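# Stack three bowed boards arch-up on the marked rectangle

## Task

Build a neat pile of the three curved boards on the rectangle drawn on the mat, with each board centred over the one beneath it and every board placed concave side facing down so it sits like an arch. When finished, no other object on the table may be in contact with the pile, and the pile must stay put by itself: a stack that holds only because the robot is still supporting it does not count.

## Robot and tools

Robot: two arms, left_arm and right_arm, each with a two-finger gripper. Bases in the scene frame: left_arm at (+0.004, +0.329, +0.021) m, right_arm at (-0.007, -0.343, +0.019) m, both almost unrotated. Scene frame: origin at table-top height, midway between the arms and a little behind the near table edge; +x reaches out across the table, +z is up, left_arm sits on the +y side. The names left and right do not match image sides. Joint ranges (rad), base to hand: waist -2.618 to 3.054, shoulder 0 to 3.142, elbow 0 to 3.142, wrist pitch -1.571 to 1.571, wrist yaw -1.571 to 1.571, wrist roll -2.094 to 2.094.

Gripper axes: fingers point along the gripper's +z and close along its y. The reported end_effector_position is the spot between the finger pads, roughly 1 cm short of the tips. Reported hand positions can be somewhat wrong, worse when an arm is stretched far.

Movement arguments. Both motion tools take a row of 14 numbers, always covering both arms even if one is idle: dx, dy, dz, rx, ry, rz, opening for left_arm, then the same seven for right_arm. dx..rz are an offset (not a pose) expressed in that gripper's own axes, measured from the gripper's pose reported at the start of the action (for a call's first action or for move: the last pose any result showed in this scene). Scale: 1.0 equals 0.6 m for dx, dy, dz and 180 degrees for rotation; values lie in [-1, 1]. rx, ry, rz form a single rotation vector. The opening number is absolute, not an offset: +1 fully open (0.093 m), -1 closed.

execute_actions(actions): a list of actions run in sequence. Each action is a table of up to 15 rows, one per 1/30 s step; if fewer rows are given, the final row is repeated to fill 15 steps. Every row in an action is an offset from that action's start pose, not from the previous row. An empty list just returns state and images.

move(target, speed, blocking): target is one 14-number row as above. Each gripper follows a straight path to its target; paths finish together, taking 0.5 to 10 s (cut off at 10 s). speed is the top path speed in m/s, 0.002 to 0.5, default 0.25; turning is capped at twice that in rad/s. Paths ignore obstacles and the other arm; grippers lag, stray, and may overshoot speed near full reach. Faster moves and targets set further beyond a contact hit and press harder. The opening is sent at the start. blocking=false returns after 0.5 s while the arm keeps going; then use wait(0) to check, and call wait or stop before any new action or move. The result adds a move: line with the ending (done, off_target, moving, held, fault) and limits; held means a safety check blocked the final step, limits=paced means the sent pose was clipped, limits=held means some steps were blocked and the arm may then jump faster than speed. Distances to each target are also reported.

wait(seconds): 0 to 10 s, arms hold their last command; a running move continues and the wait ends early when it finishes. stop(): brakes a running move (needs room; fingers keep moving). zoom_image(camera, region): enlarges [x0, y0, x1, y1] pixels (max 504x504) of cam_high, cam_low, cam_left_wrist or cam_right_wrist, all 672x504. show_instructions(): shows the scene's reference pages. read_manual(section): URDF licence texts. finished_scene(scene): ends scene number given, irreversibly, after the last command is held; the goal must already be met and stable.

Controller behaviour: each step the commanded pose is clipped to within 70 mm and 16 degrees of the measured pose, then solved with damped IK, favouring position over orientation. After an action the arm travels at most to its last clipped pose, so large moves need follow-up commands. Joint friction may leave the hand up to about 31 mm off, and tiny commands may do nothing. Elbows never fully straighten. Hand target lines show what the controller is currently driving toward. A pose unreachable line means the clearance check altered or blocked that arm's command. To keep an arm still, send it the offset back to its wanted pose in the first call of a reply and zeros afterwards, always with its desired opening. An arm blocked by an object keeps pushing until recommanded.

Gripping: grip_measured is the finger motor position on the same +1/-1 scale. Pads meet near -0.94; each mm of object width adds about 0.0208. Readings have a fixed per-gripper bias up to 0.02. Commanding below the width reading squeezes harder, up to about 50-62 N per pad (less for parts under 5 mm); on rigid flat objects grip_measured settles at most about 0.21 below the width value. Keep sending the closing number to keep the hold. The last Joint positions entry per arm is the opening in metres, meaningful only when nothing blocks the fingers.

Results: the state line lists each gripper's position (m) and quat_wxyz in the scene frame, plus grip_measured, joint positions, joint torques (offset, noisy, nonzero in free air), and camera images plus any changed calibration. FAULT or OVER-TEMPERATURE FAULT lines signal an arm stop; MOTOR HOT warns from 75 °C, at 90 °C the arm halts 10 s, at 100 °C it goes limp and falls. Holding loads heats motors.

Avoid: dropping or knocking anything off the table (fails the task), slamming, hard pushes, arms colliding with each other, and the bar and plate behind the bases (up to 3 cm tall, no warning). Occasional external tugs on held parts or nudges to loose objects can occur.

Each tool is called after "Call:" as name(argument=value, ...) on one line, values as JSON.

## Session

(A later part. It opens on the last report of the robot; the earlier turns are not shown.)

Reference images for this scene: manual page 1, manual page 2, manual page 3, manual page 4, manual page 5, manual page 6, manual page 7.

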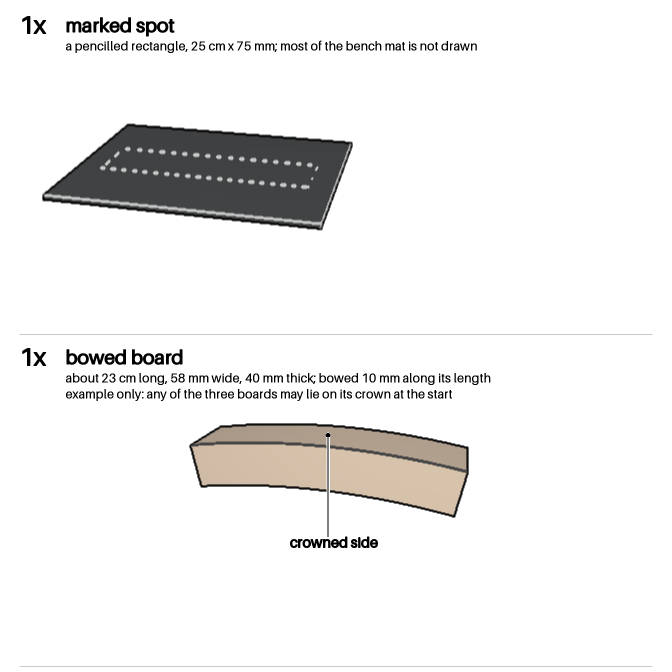

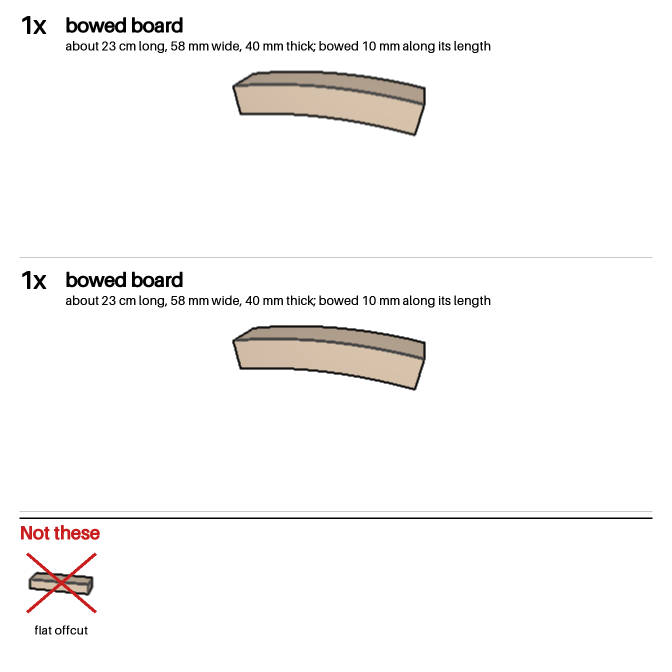

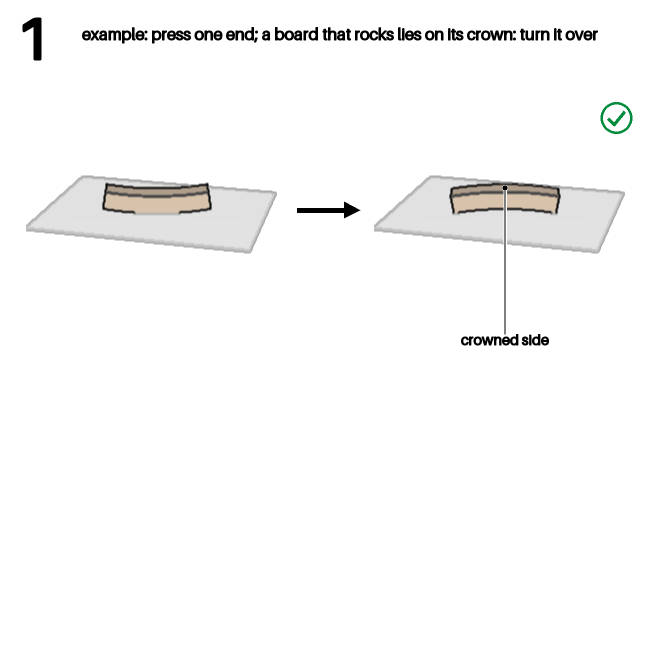

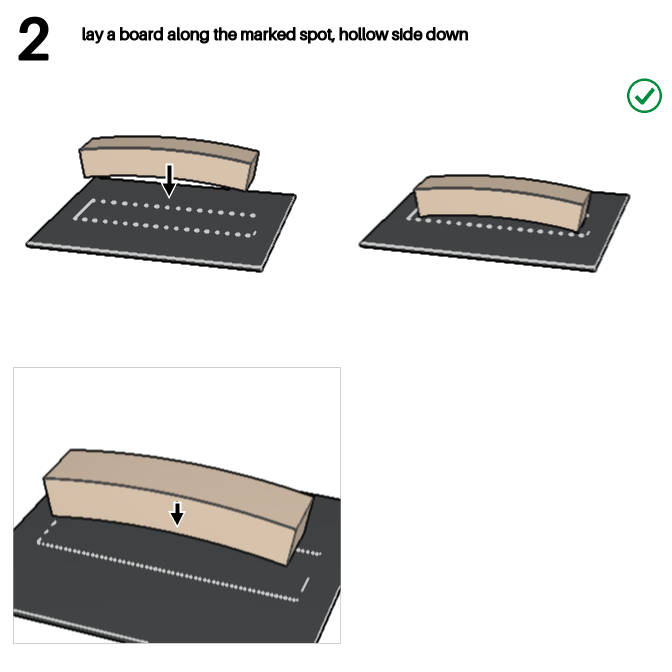

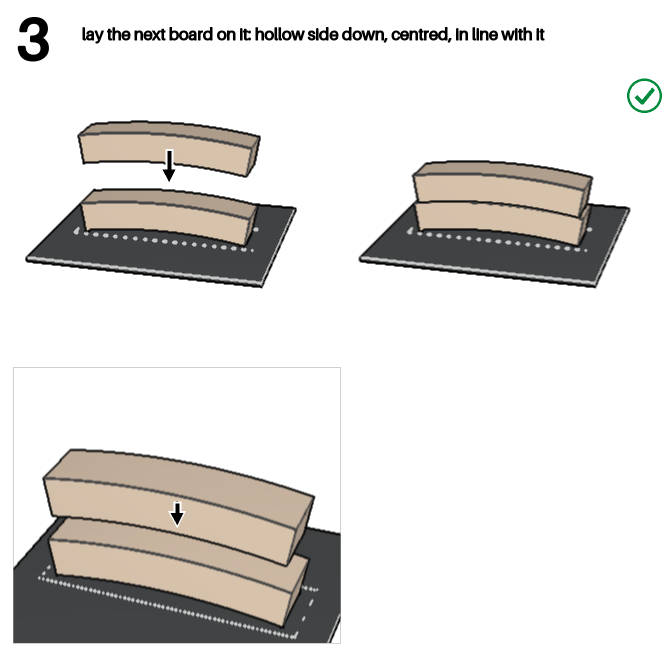

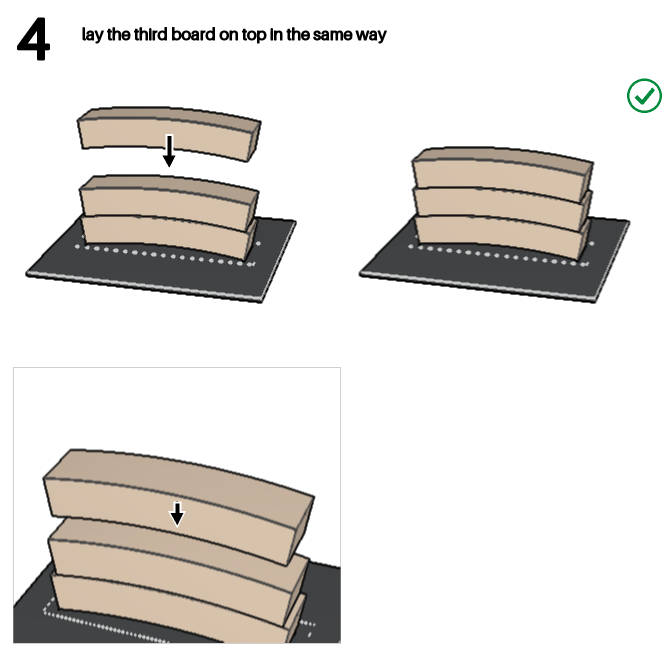

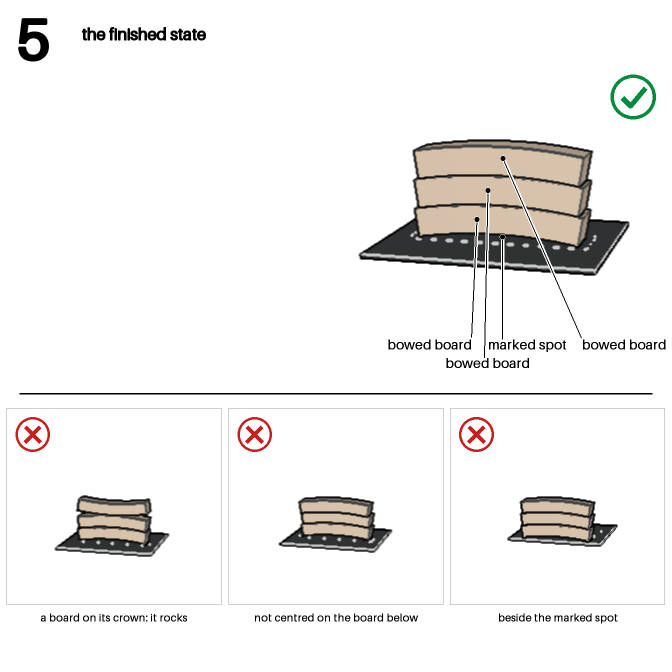

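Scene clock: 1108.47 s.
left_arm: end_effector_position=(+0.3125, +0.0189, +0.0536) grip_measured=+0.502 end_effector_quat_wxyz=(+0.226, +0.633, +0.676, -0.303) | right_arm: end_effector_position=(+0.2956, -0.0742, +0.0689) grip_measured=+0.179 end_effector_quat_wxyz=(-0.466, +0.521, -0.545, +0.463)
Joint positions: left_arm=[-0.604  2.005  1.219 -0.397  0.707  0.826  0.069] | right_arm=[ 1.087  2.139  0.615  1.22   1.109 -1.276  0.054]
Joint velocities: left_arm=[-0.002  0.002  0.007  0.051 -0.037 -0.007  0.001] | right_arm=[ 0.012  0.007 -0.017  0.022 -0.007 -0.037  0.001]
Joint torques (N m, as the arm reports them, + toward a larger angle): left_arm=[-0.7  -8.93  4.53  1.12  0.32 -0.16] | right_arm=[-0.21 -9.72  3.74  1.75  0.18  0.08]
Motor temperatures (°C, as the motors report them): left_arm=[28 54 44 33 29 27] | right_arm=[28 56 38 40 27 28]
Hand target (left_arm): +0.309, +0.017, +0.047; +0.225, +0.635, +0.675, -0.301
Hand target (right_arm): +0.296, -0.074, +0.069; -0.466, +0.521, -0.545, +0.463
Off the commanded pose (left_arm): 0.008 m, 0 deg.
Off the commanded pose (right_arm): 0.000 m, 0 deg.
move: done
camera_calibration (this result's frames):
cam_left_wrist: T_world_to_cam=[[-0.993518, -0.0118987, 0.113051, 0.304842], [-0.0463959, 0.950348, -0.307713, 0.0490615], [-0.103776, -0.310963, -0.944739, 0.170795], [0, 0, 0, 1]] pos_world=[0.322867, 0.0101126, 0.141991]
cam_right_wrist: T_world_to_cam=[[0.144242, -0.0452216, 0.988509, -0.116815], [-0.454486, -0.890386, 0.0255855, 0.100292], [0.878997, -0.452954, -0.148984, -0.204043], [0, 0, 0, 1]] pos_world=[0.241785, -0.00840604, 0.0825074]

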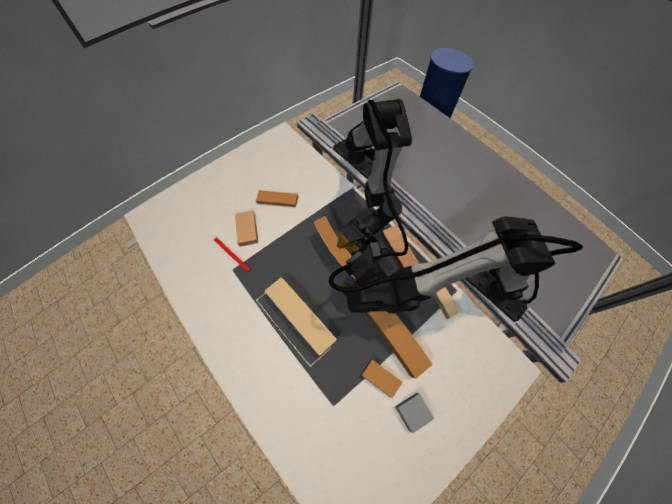

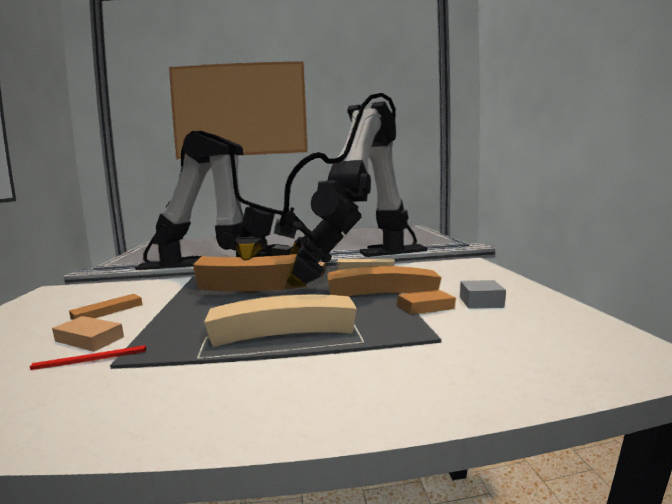

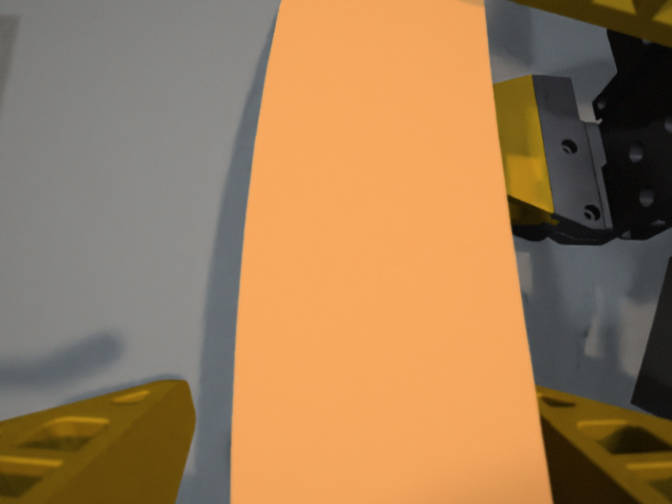

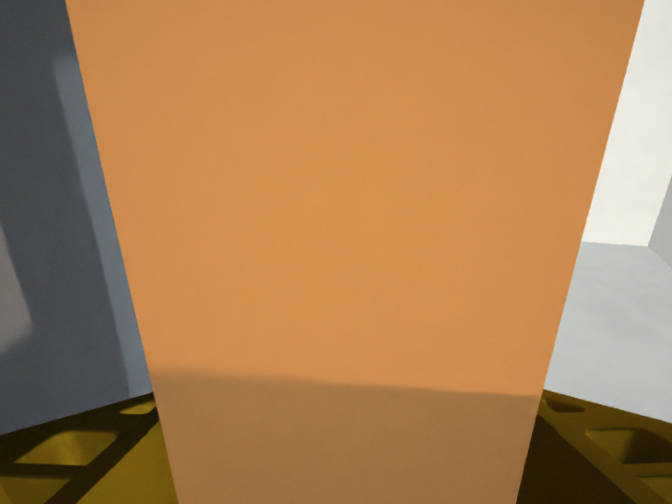

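Call:
move(target=[0,0,0,0,0,0,-0.6, 0,0,0,0,0,0,-0.6])

Call:
move(target=[0,0,0,0,0,0,-0.6, 0,0,0,0,0,0,0.5])

Call:
move(target=[0,0,0,0,0,0,-0.6, 0.02,0,-0.09,0,0,0,0.5], speed=0.03)

Scene clock: 1111.43 s.
left_arm: end_effector_position=(+0.3088, +0.0184, +0.0542) grip_measured=-0.183 end_effector_quat_wxyz=(+0.219, +0.627, +0.679, -0.312) | right_arm: end_effector_position=(+0.2956, -0.0743, +0.0689) grip_measured=+0.179 end_effector_quat_wxyz=(-0.466, +0.520, -0.545, +0.463)
Joint positions: left_arm=[-0.605  2.005  1.219 -0.408  0.722  0.813  0.036] | right_arm=[ 1.087  2.139  0.615  1.22   1.109 -1.276  0.054]
Joint velocities: left_arm=[0.002 0.002 0.007 0.066 0.007 0.007 0.   ] | right_arm=[ 0.022  0.012  0.012 -0.007 -0.022 -0.007 -0.001]
Joint torques (N m, as the arm reports them, + toward a larger angle): left_arm=[-0.08 -9.39  5.82  1.    0.18  0.03] | right_arm=[-0.35 -9.36  3.84  1.73  0.15  0.03]
Motor temperatures (°C, as the motors report them): left_arm=[28 55 44 33 29 27] | right_arm=[28 56 38 40 27 28]
Hand target (left_arm): +0.312, +0.019, +0.054; +0.226, +0.633, +0.675, -0.303
Hand target (right_arm): +0.296, -0.074, +0.069; -0.466, +0.521, -0.545, +0.463
Off the commanded pose (left_arm): 0.004 m, 2 deg.
Off the commanded pose (right_arm): 0.000 m, 0 deg.
move: done
camera_calibration (this result's frames):
cam_left_wrist: T_world_to_cam=[[-0.99009, -0.0145058, 0.139683, 0.298664], [-0.0577816, 0.948636, -0.311049, 0.0532673], [-0.127996, -0.316037, -0.940073, 0.178196], [0, 0, 0, 1]] pos_world=[0.321591, 0.0101178, 0.142368]
cam_right_wrist: T_world_to_cam=[[0.144001, -0.0456051, 0.988526, -0.116813], [-0.455186, -0.890038, 0.0252468, 0.100438], [0.878675, -0.453599, -0.148925, -0.204053], [0, 0, 0, 1]] pos_world=[0.241835, -0.00849172, 0.0825481]

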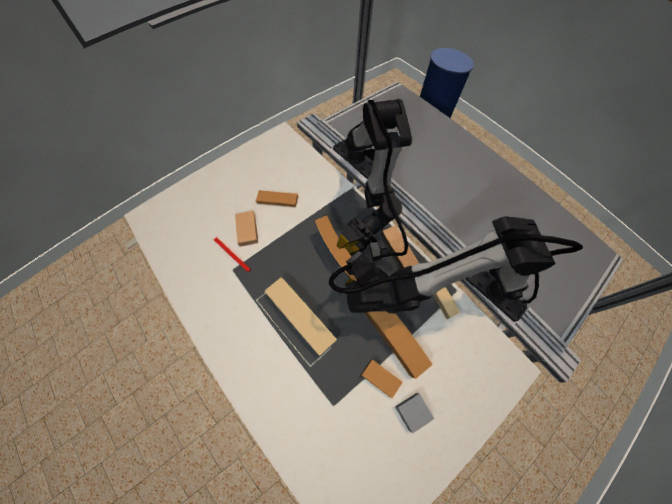

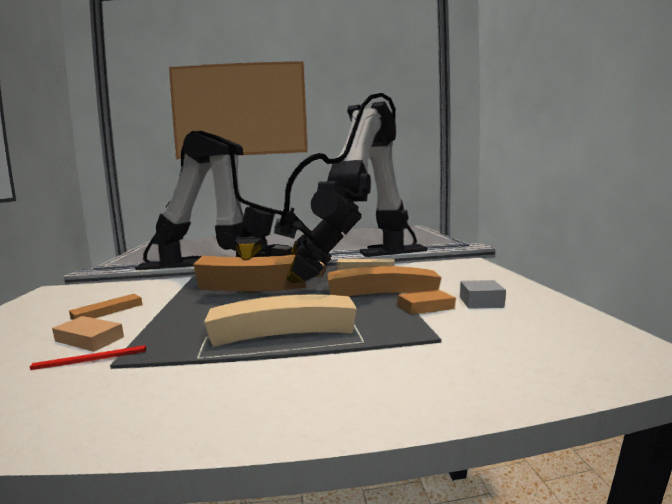

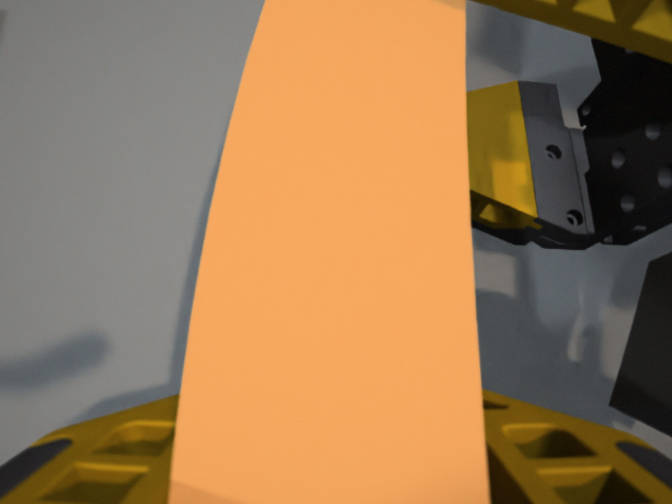

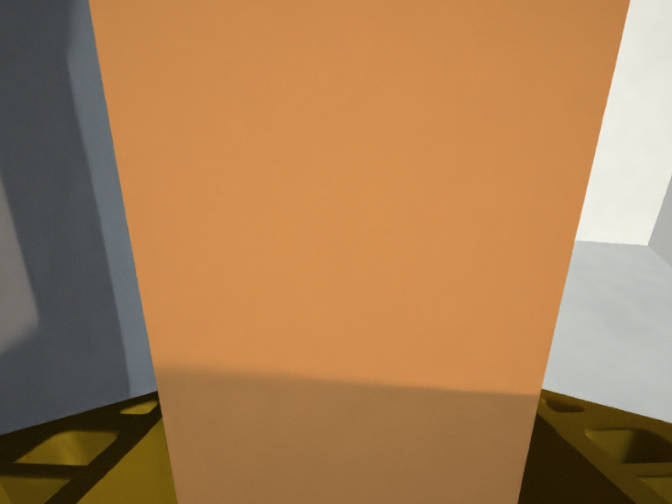

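Scene clock: 1111.93 s.
left_arm: end_effector_position=(+0.3088, +0.0185, +0.0541) grip_measured=-0.183 end_effector_quat_wxyz=(+0.219, +0.627, +0.679, -0.312) | right_arm: end_effector_position=(+0.2956, -0.0751, +0.0721) grip_measured=+0.497 end_effector_quat_wxyz=(-0.469, +0.514, -0.547, +0.465)
Joint positions: left_arm=[-0.605  2.005  1.219 -0.409  0.721  0.812  0.036] | right_arm=[ 1.088  2.136  0.615  1.23   1.12  -1.278  0.069]
Joint velocities: left_arm=[-0.012 -0.022  0.007 -0.022 -0.051  0.007  0.   ] | right_arm=[-0.012 -0.007 -0.017 -0.066 -0.007  0.022  0.   ]
Joint torques (N m, as the arm reports them, + toward a larger angle): left_arm=[-0.01 -9.18  5.88  0.87  0.33 -0.09] | right_arm=[-0.35 -9.5   3.82  1.62  0.05  0.08]
Motor temperatures (°C, as the motors report them): left_arm=[28 55 44 33 29 27] | right_arm=[28 56 37 40 27 28]
Hand target (left_arm): +0.309, +0.018, +0.054; +0.219, +0.627, +0.679, -0.313
Hand target (right_arm): +0.296, -0.074, +0.069; -0.466, +0.520, -0.545, +0.463
Off the commanded pose (left_arm): 0.000 m, 0 deg.
Off the commanded pose (right_arm): 0.003 m, 1 deg.
move: done
camera_calibration (this result's frames):
cam_left_wrist: T_world_to_cam=[[-0.99005, -0.0151729, 0.139898, 0.298684], [-0.0583798, 0.948864, -0.310239, 0.0532726], [-0.128037, -0.315319, -0.940309, 0.178144], [0, 0, 0, 1]] pos_world=[0.321631, 0.0101558, 0.142252]
cam_right_wrist: T_world_to_cam=[[0.134807, -0.0557256, 0.989304, -0.118062], [-0.463248, -0.88613, 0.0132104, 0.103186], [0.875916, -0.460074, -0.145272, -0.2039], [0, 0, 0, 1]] pos_world=[0.242316, -0.00895159, 0.0858148]

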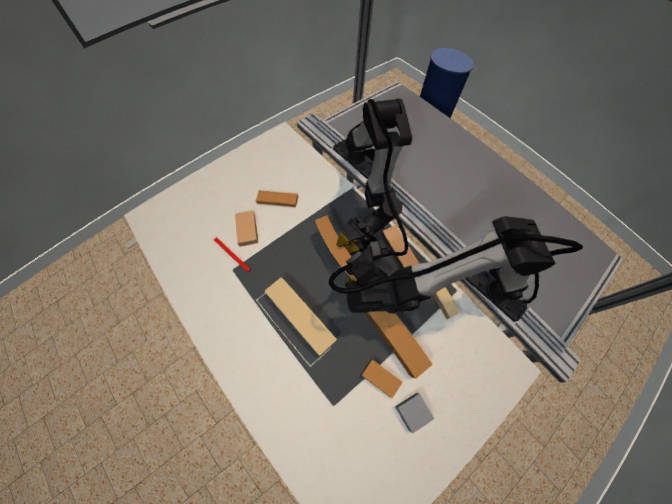

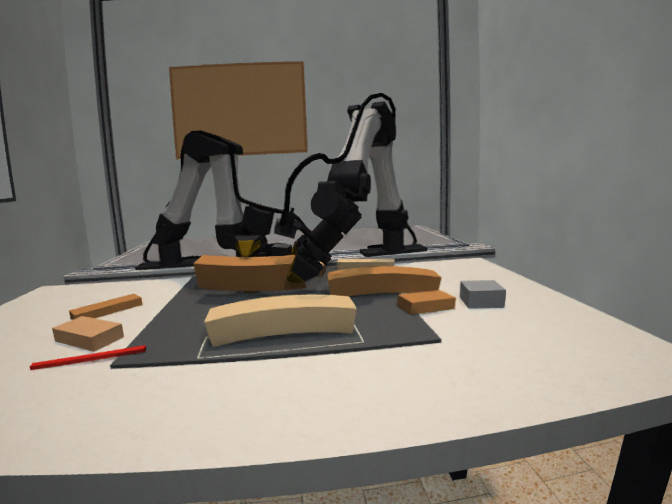

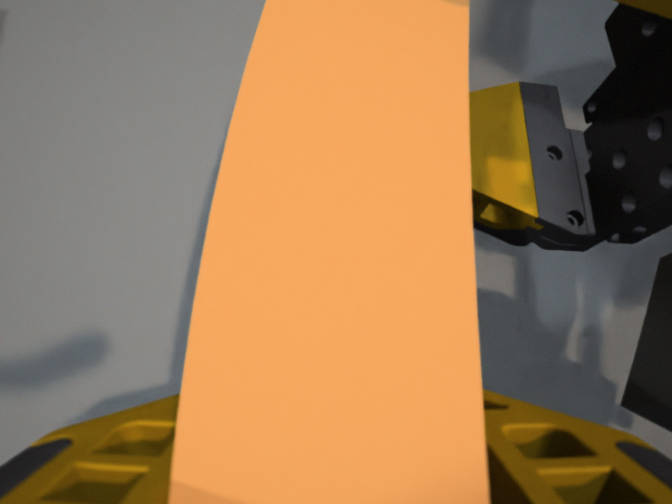

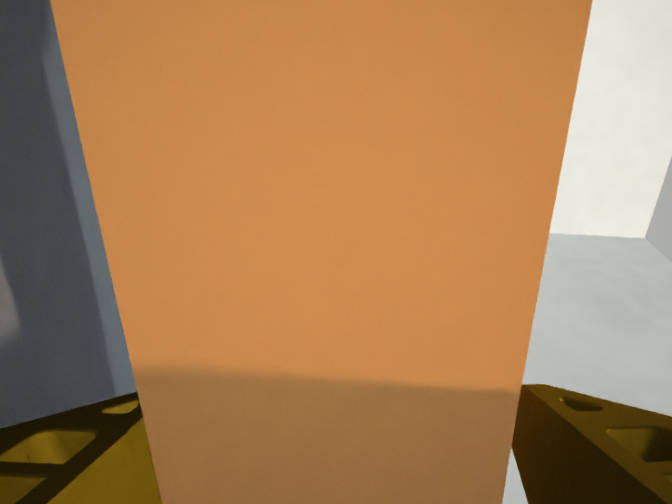

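Scene clock: 1114.07 s.
left_arm: end_effector_position=(+0.3061, +0.0225, +0.0490) grip_measured=-0.218 end_effector_quat_wxyz=(+0.206, +0.626, +0.686, -0.308) | right_arm: end_effector_position=(+0.2462, -0.0794, +0.0803) grip_measured=+0.498 end_effector_quat_wxyz=(+0.477, -0.508, +0.552, -0.459)
Joint positions: left_arm=[-0.605  2.009  1.219 -0.433  0.707  0.814  0.035] | right_arm=[ 1.238  2.025  0.525  1.093  1.258 -1.126  0.069]
Joint velocities: left_arm=[ 0.012  0.002  0.002 -0.007  0.037  0.022  0.   ] | right_arm=[-0.002 -0.007 -0.027  0.051  0.037  0.051  0.001]
Joint torques (N m, as the arm reports them, + toward a larger angle): left_arm=[-0.13 -9.55  5.79  1.07  0.45 -0.15] | right_arm=[ 0.74 -9.91  2.24  1.37  0.39  0.13]
Motor temperatures (°C, as the motors report them): left_arm=[28 56 44 34 29 27] | right_arm=[28 56 37 40 27 28]
Hand target (left_arm): +0.309, +0.019, +0.054; +0.219, +0.627, +0.679, -0.312
Hand target (right_arm): +0.242, -0.085, +0.078; +0.469, -0.514, +0.548, -0.464
Off the commanded pose (left_arm): 0.007 m, 2 deg.
Off the commanded pose (right_arm): 0.008 m, 1 deg.
move: done
camera_calibration (this result's frames):
cam_left_wrist: T_world_to_cam=[[-0.987531, -0.0233653, 0.155681, 0.29534], [-0.0673931, 0.95647, -0.283943, 0.0491061], [-0.14227, -0.290894, -0.946118, 0.178369], [0, 0, 0, 1]] pos_world=[0.320343, 0.0118187, 0.136722]
cam_right_wrist: T_world_to_cam=[[0.131321, -0.0798191, 0.988121, -0.120709], [-0.461911, -0.886867, -0.0102522, 0.0779108], [0.877151, -0.455077, -0.153334, -0.160662], [0, 0, 0, 1]] pos_world=[0.192764, -0.013652, 0.0954394]

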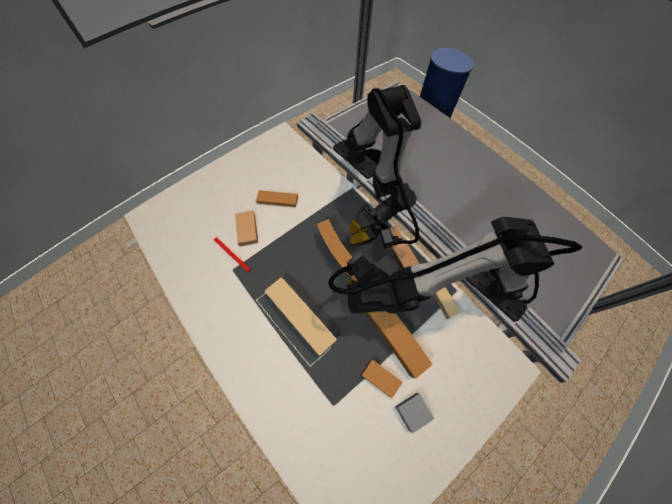

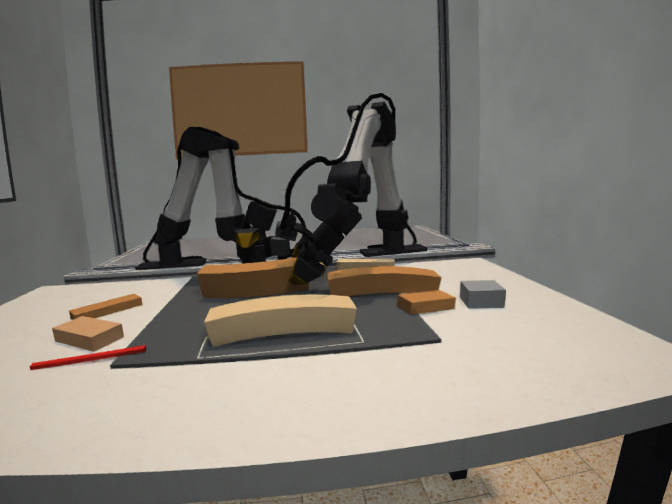

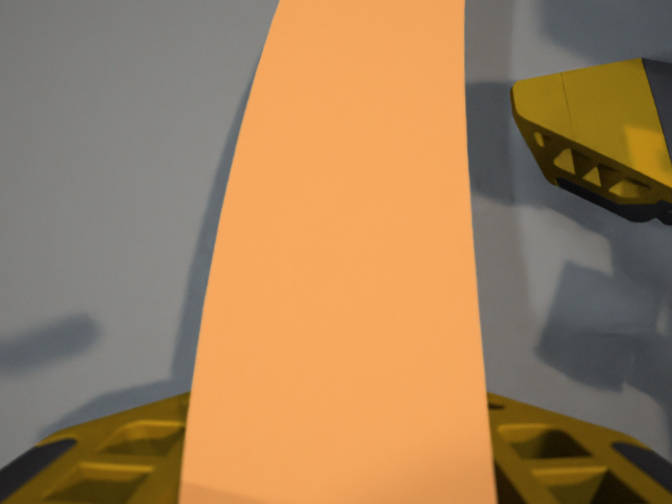

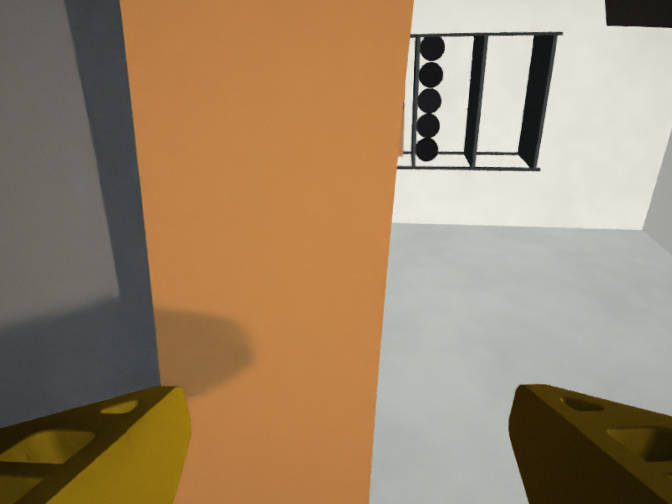

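Call:
move(target=[0.025,0,0.025,0,0,0,-0.6, 0,-0.13,0,-0.2,0,0,0.5], speed=0.1)

Call:
move(target=[0,0,0,0,0,0,0.5, 0,0,0,0,0,0,0.5])

Call:
move(target=[-0.05,0,-0.25,0,0,0,0.5, 0,0,0,0,0,0,0.5], speed=0.1)

Scene clock: 1121.17 s.
left_arm: end_effector_position=(+0.3048, +0.0244, +0.0395) grip_measured=-0.218 end_effector_quat_wxyz=(+0.207, +0.626, +0.687, -0.305) | right_arm: end_effector_position=(+0.2554, -0.0804, +0.1535) grip_measured=+0.498 end_effector_quat_wxyz=(-0.294, +0.631, -0.663, +0.276)
Joint positions: left_arm=[-0.604  2.019  1.191 -0.392  0.702  0.814  0.035] | right_arm=[ 1.067  1.567  1.068 -0.598  0.713 -0.615  0.069]
Joint velocities: left_arm=[-0.012 -0.007 -0.007 -0.037 -0.022 -0.007  0.002] | right_arm=[-0.002 -0.002  0.002 -0.051 -0.007 -0.051  0.   ]
Joint torques (N m, as the arm reports them, + toward a larger angle): left_arm=[-0.38 -7.56  4.16  1.2   0.38 -0.12] | right_arm=[-0.98 -8.67  8.32  1.02  0.21  0.1 ]
Motor temperatures (°C, as the motors report them): left_arm=[28 57 44 34 29 27] | right_arm=[28 56 37 39 27 28]
Hand target (left_arm): +0.302, +0.024, +0.029; +0.205, +0.626, +0.686, -0.308
Hand target (right_arm): +0.256, -0.082, +0.159; -0.295, +0.627, -0.668, +0.270
Off the commanded pose (left_arm): 0.012 m, 0 deg.
Off the commanded pose (right_arm): 0.006 m, 1 deg.
move: off_target (left_arm)
camera_calibration (this result's frames):
cam_left_wrist: T_world_to_cam=[[-0.988076, -0.0265299, 0.151667, 0.296026], [-0.068967, 0.956958, -0.281912, 0.0448335], [-0.13766, -0.28901, -0.947377, 0.16838], [0, 0, 0, 1]] pos_world=[0.318767, 0.0136133, 0.127261]
cam_right_wrist: T_world_to_cam=[[0.679929, -0.0689376, 0.73003, -0.293955], [-0.358292, -0.899868, 0.248727, 0.0147074], [0.639784, -0.430681, -0.636546, -0.0212045], [0, 0, 0, 1]] pos_world=[0.218704, -0.0161622, 0.19744]

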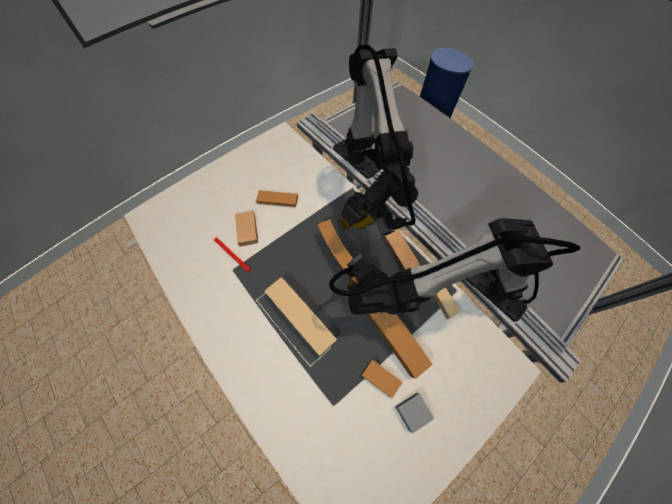

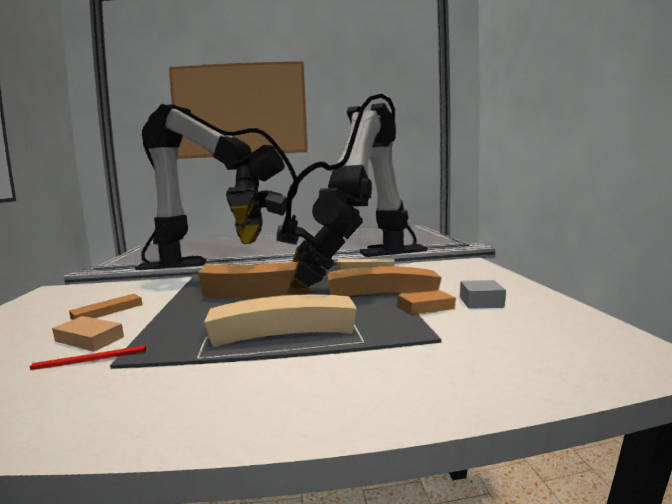

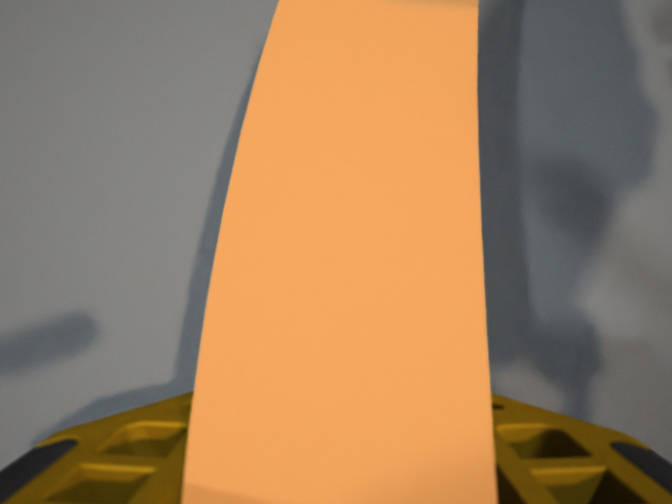

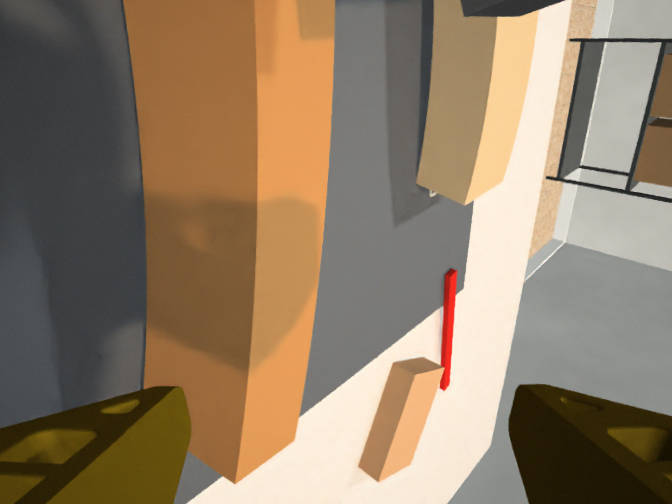

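Scene clock: 1121.67 s.
left_arm: end_effector_position=(+0.3045, +0.0247, +0.0395) grip_measured=+0.498 end_effector_quat_wxyz=(+0.206, +0.626, +0.687, -0.306) | right_arm: end_effector_position=(+0.2554, -0.0804, +0.1535) grip_measured=+0.498 end_effector_quat_wxyz=(-0.294, +0.631, -0.663, +0.276)
Joint positions: left_arm=[-0.604  2.019  1.191 -0.394  0.703  0.814  0.069] | right_arm=[ 1.067  1.567  1.068 -0.598  0.713 -0.615  0.069]
Joint velocities: left_arm=[-0.007 -0.002 -0.002 -0.022 -0.022 -0.066 -0.   ] | right_arm=[-0.002  0.012  0.007 -0.007 -0.007  0.007 -0.   ]
Joint torques (N m, as the arm reports them, + toward a larger angle): left_arm=[ 0.03 -9.16  5.69  0.86  0.33 -0.05] | right_arm=[-0.21 -7.64  7.62  1.18  0.34  0.07]
Motor temperatures (°C, as the motors report them): left_arm=[28 57 44 34 29 27] | right_arm=[28 55 37 39 27 28]
Hand target (left_arm): +0.305, +0.024, +0.040; +0.207, +0.626, +0.687, -0.306
Hand target (right_arm): +0.255, -0.080, +0.154; -0.294, +0.631, -0.663, +0.276
Off the commanded pose (left_arm): 0.000 m, 0 deg.
Off the commanded pose (right_arm): 0.000 m, 0 deg.
move: done
camera_calibration (this result's frames):
cam_left_wrist: T_world_to_cam=[[-0.987813, -0.0264538, 0.153384, 0.295623], [-0.069339, 0.957055, -0.281491, 0.0446742], [-0.13935, -0.288696, -0.947225, 0.168861], [0, 0, 0, 1]] pos_world=[0.318648, 0.013814, 0.127181]
cam_right_wrist: T_world_to_cam=[[0.679929, -0.0689376, 0.73003, -0.293955], [-0.358292, -0.899868, 0.248727, 0.0147074], [0.639784, -0.430681, -0.636546, -0.0212045], [0, 0, 0, 1]] pos_world=[0.218704, -0.0161622, 0.19744]

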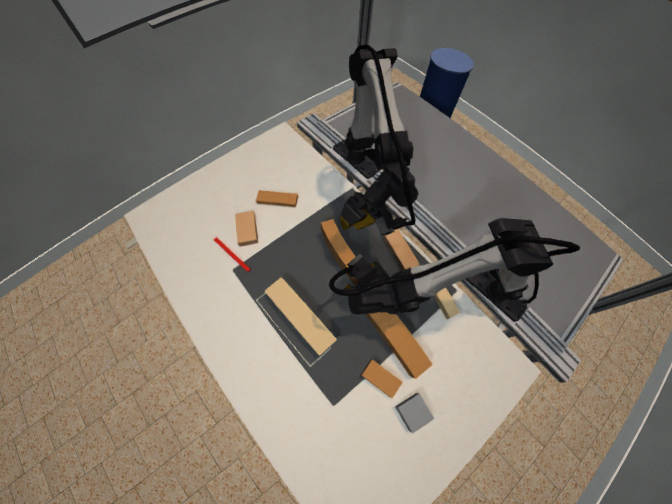

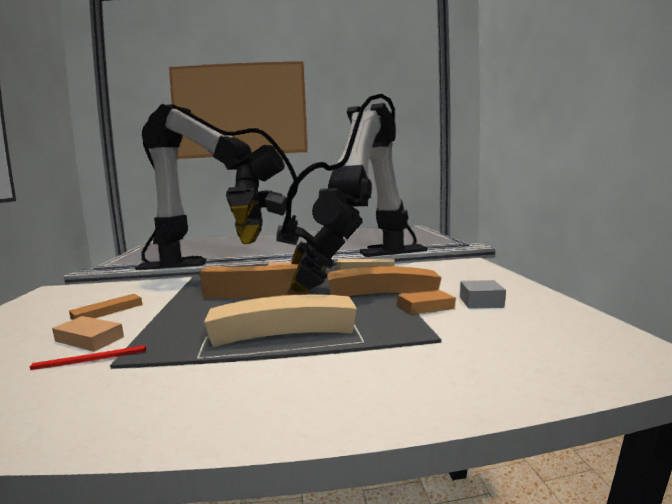

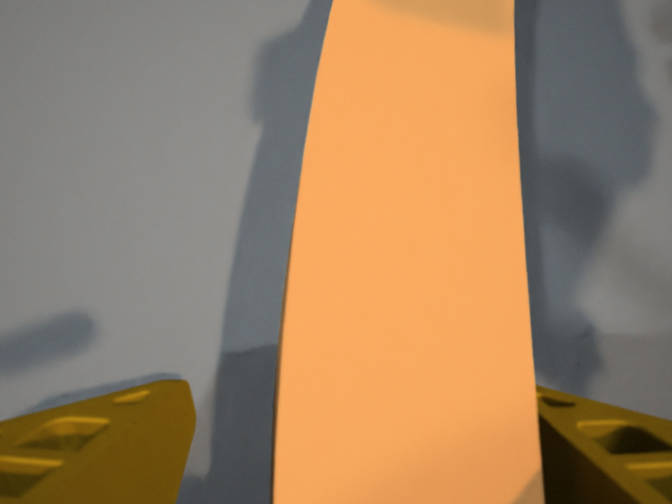

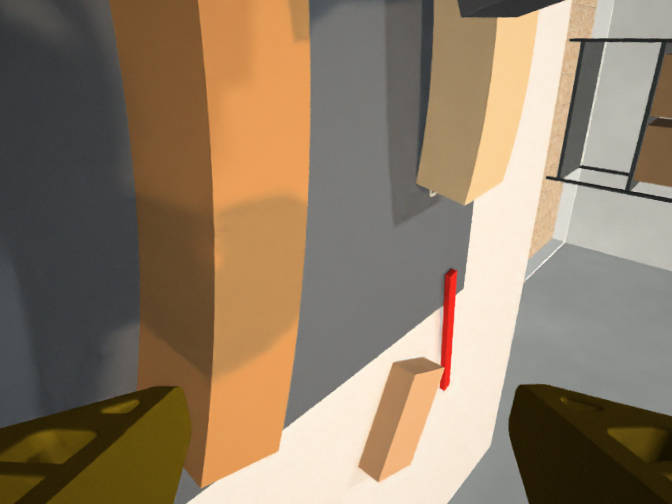

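Scene clock: 1123.80 s.
left_arm: end_effector_position=(+0.3198, +0.1022, +0.1550) grip_measured=+0.498 end_effector_quat_wxyz=(+0.193, +0.625, +0.690, -0.309) | right_arm: end_effector_position=(+0.2554, -0.0804, +0.1535) grip_measured=+0.498 end_effector_quat_wxyz=(-0.294, +0.631, -0.663, +0.276)
Joint positions: left_arm=[-0.387  1.864  1.482 -1.063  0.752  1.105  0.069] | right_arm=[ 1.067  1.567  1.068 -0.598  0.713 -0.615  0.069]
Joint velocities: left_arm=[ 0.007 -0.007 -0.012  0.066  0.007  0.022 -0.   ] | right_arm=[ 0.007 -0.002 -0.002 -0.051 -0.081 -0.081 -0.001]
Joint torques (N m, as the arm reports them, + toward a larger angle): left_arm=[ 1.05 -9.35  7.94  0.36  0.48 -0.01] | right_arm=[-0.11 -8.14  7.33  1.11  0.37  0.07]
Motor temperatures (°C, as the motors report them): left_arm=[28 57 44 34 29 27] | right_arm=[28 55 38 39 27 28]
Hand target (left_arm): +0.324, +0.104, +0.168; +0.206, +0.625, +0.687, -0.307
Hand target (right_arm): +0.255, -0.080, +0.154; -0.294, +0.631, -0.663, +0.276
Off the commanded pose (left_arm): 0.014 m, 2 deg.
Off the commanded pose (right_arm): 0.000 m, 0 deg.
move: off_target (left_arm)
camera_calibration (this result's frames):
cam_left_wrist: T_world_to_cam=[[-0.984094, -0.0238919, 0.176034, 0.290042], [-0.0709278, 0.961351, -0.266034, 0.00171402], [-0.162875, -0.274288, -0.947754, 0.30894], [0, 0, 0, 1]] pos_world=[0.335869, 0.0900206, 0.242198]
cam_right_wrist: T_world_to_cam=[[0.679929, -0.0689376, 0.73003, -0.293955], [-0.358292, -0.899868, 0.248727, 0.0147074], [0.639784, -0.430681, -0.636546, -0.0212045], [0, 0, 0, 1]] pos_world=[0.218704, -0.0161622, 0.19744]

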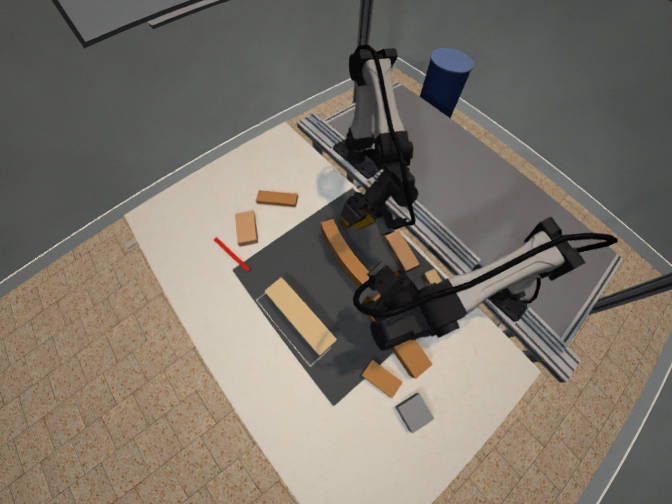

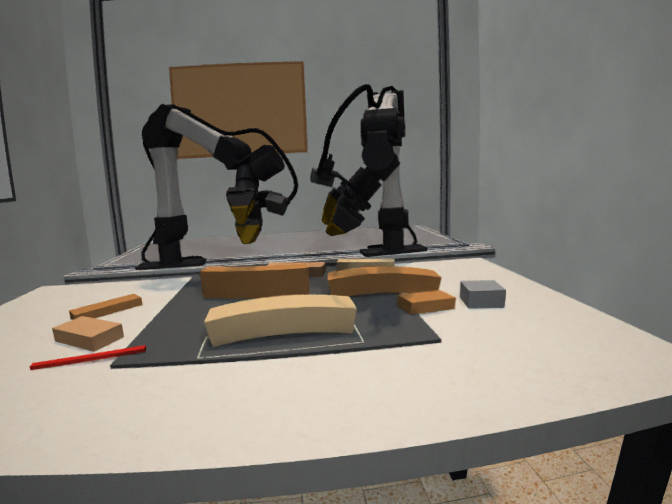

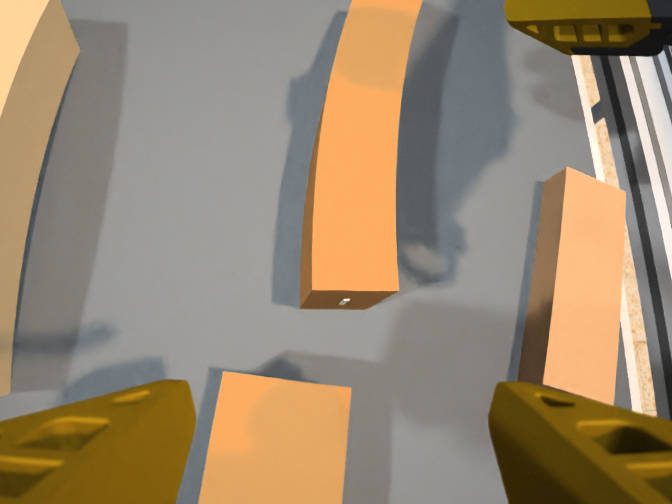

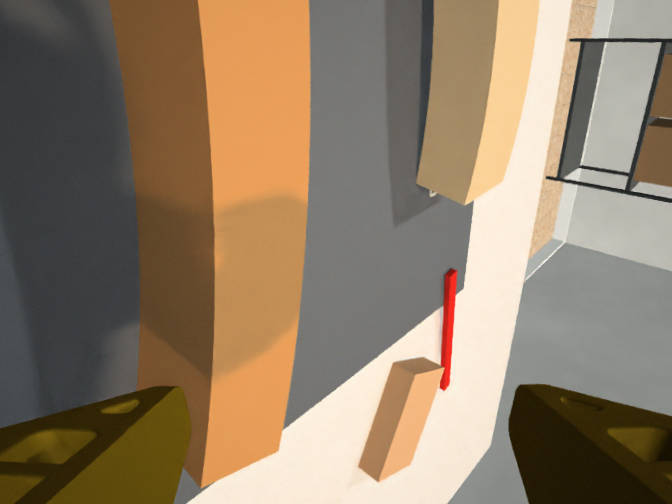

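Call:
move(target=[0,-0.1,-0.1,0,0,0,0.5, -0.027,-0.01,0.08,-0.25,0,0,0.6], speed=0.12)

Scene clock: 1130.13 s.
left_arm: end_effector_position=(+0.2739, +0.1353, +0.2092) grip_measured=+0.498 end_effector_quat_wxyz=(+0.196, +0.631, +0.686, -0.304) | right_arm: end_effector_position=(+0.2959, -0.0635, +0.1330) grip_measured=+0.598 end_effector_quat_wxyz=(-0.045, +0.693, -0.720, +0.014)
Joint positions: left_arm=[-0.329  1.66   1.456 -1.289  0.752  1.197  0.069] | right_arm=[ 0.738  2.038  1.819 -1.265  0.032 -0.776  0.074]
Joint velocities: left_arm=[ 0.002 -0.002  0.017  0.037 -0.007 -0.022  0.001] | right_arm=[-0.002  0.002  0.007  0.007 -0.022  0.051 -0.001]
Joint torques (N m, as the arm reports them, + toward a larger angle): left_arm=[ 1.03 -7.76  4.67  0.3   0.49 -0.07] | right_arm=[-0.74 -9.93  8.01  0.36 -0.13 -0.03]
Motor temperatures (°C, as the motors report them): left_arm=[28 58 44 33 29 27] | right_arm=[28 54 38 38 27 28]
Hand target (left_arm): +0.268, +0.140, +0.210; +0.193, +0.625, +0.690, -0.309
Hand target (right_arm): +0.296, -0.065, +0.125; -0.029, +0.693, -0.720, +0.008
Off the commanded pose (left_arm): 0.008 m, 1 deg.
Off the commanded pose (right_arm): 0.007 m, 2 deg.
move: done
camera_calibration (this result's frames):
cam_left_wrist: T_world_to_cam=[[-0.986899, -0.0150572, 0.160635, 0.238921], [-0.0577541, 0.962629, -0.264594, -0.0230572], [-0.150648, -0.270405, -0.950887, 0.358652], [0, 0, 0, 1]] pos_world=[0.288489, 0.122774, 0.296558]
cam_right_wrist: T_world_to_cam=[[0.995875, -0.0560807, 0.0713354, -0.310426], [-0.0797458, -0.916002, 0.393168, -0.0531482], [0.0432942, -0.397234, -0.916695, 0.162987], [0, 0, 0, 1]] pos_world=[0.29785, -0.00134854, 0.19245]

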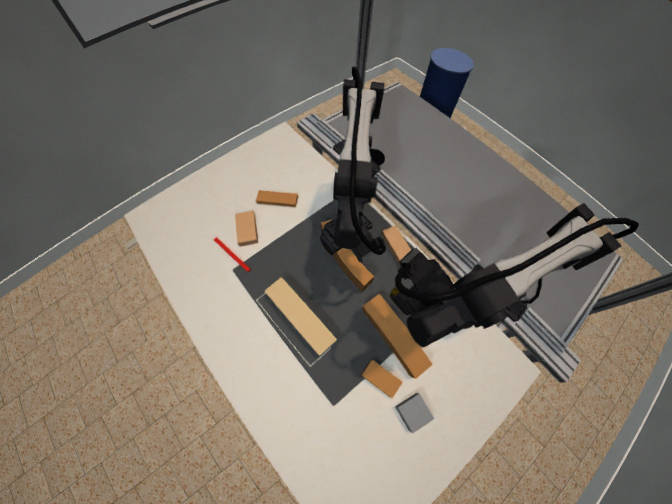

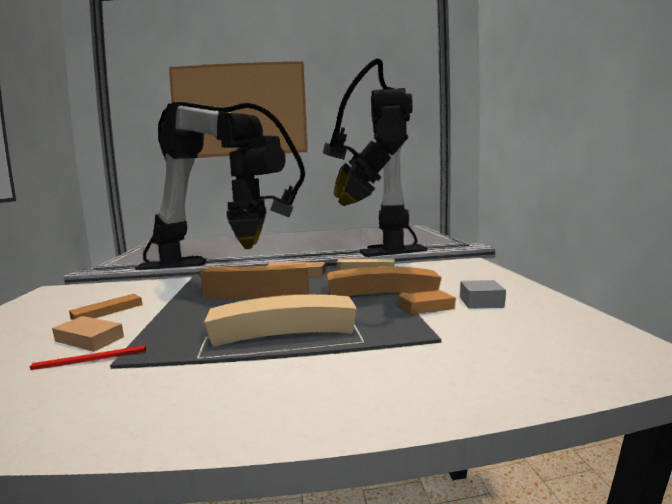

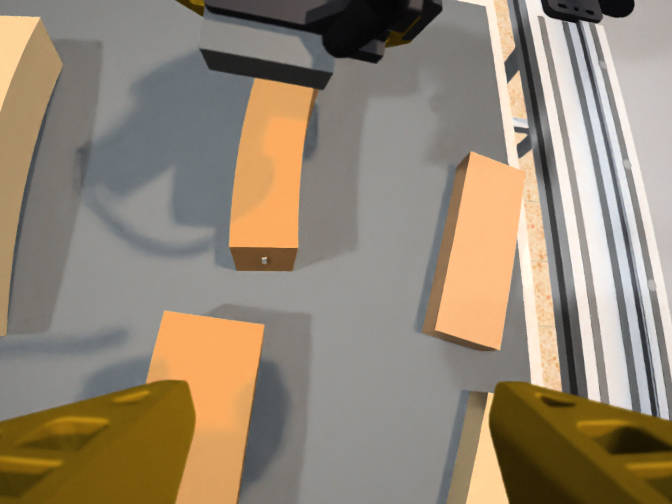

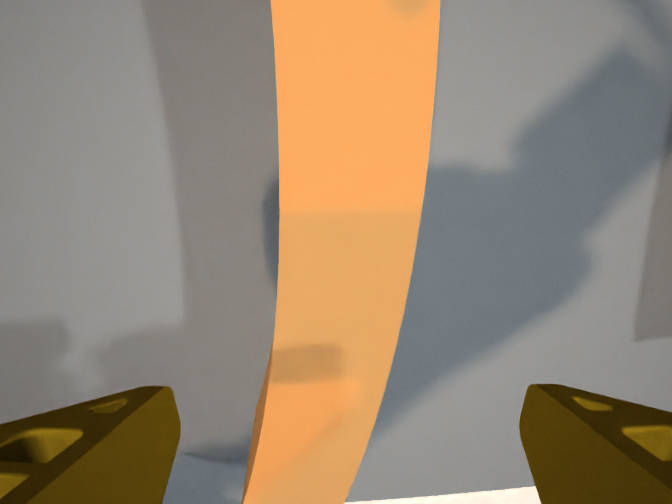

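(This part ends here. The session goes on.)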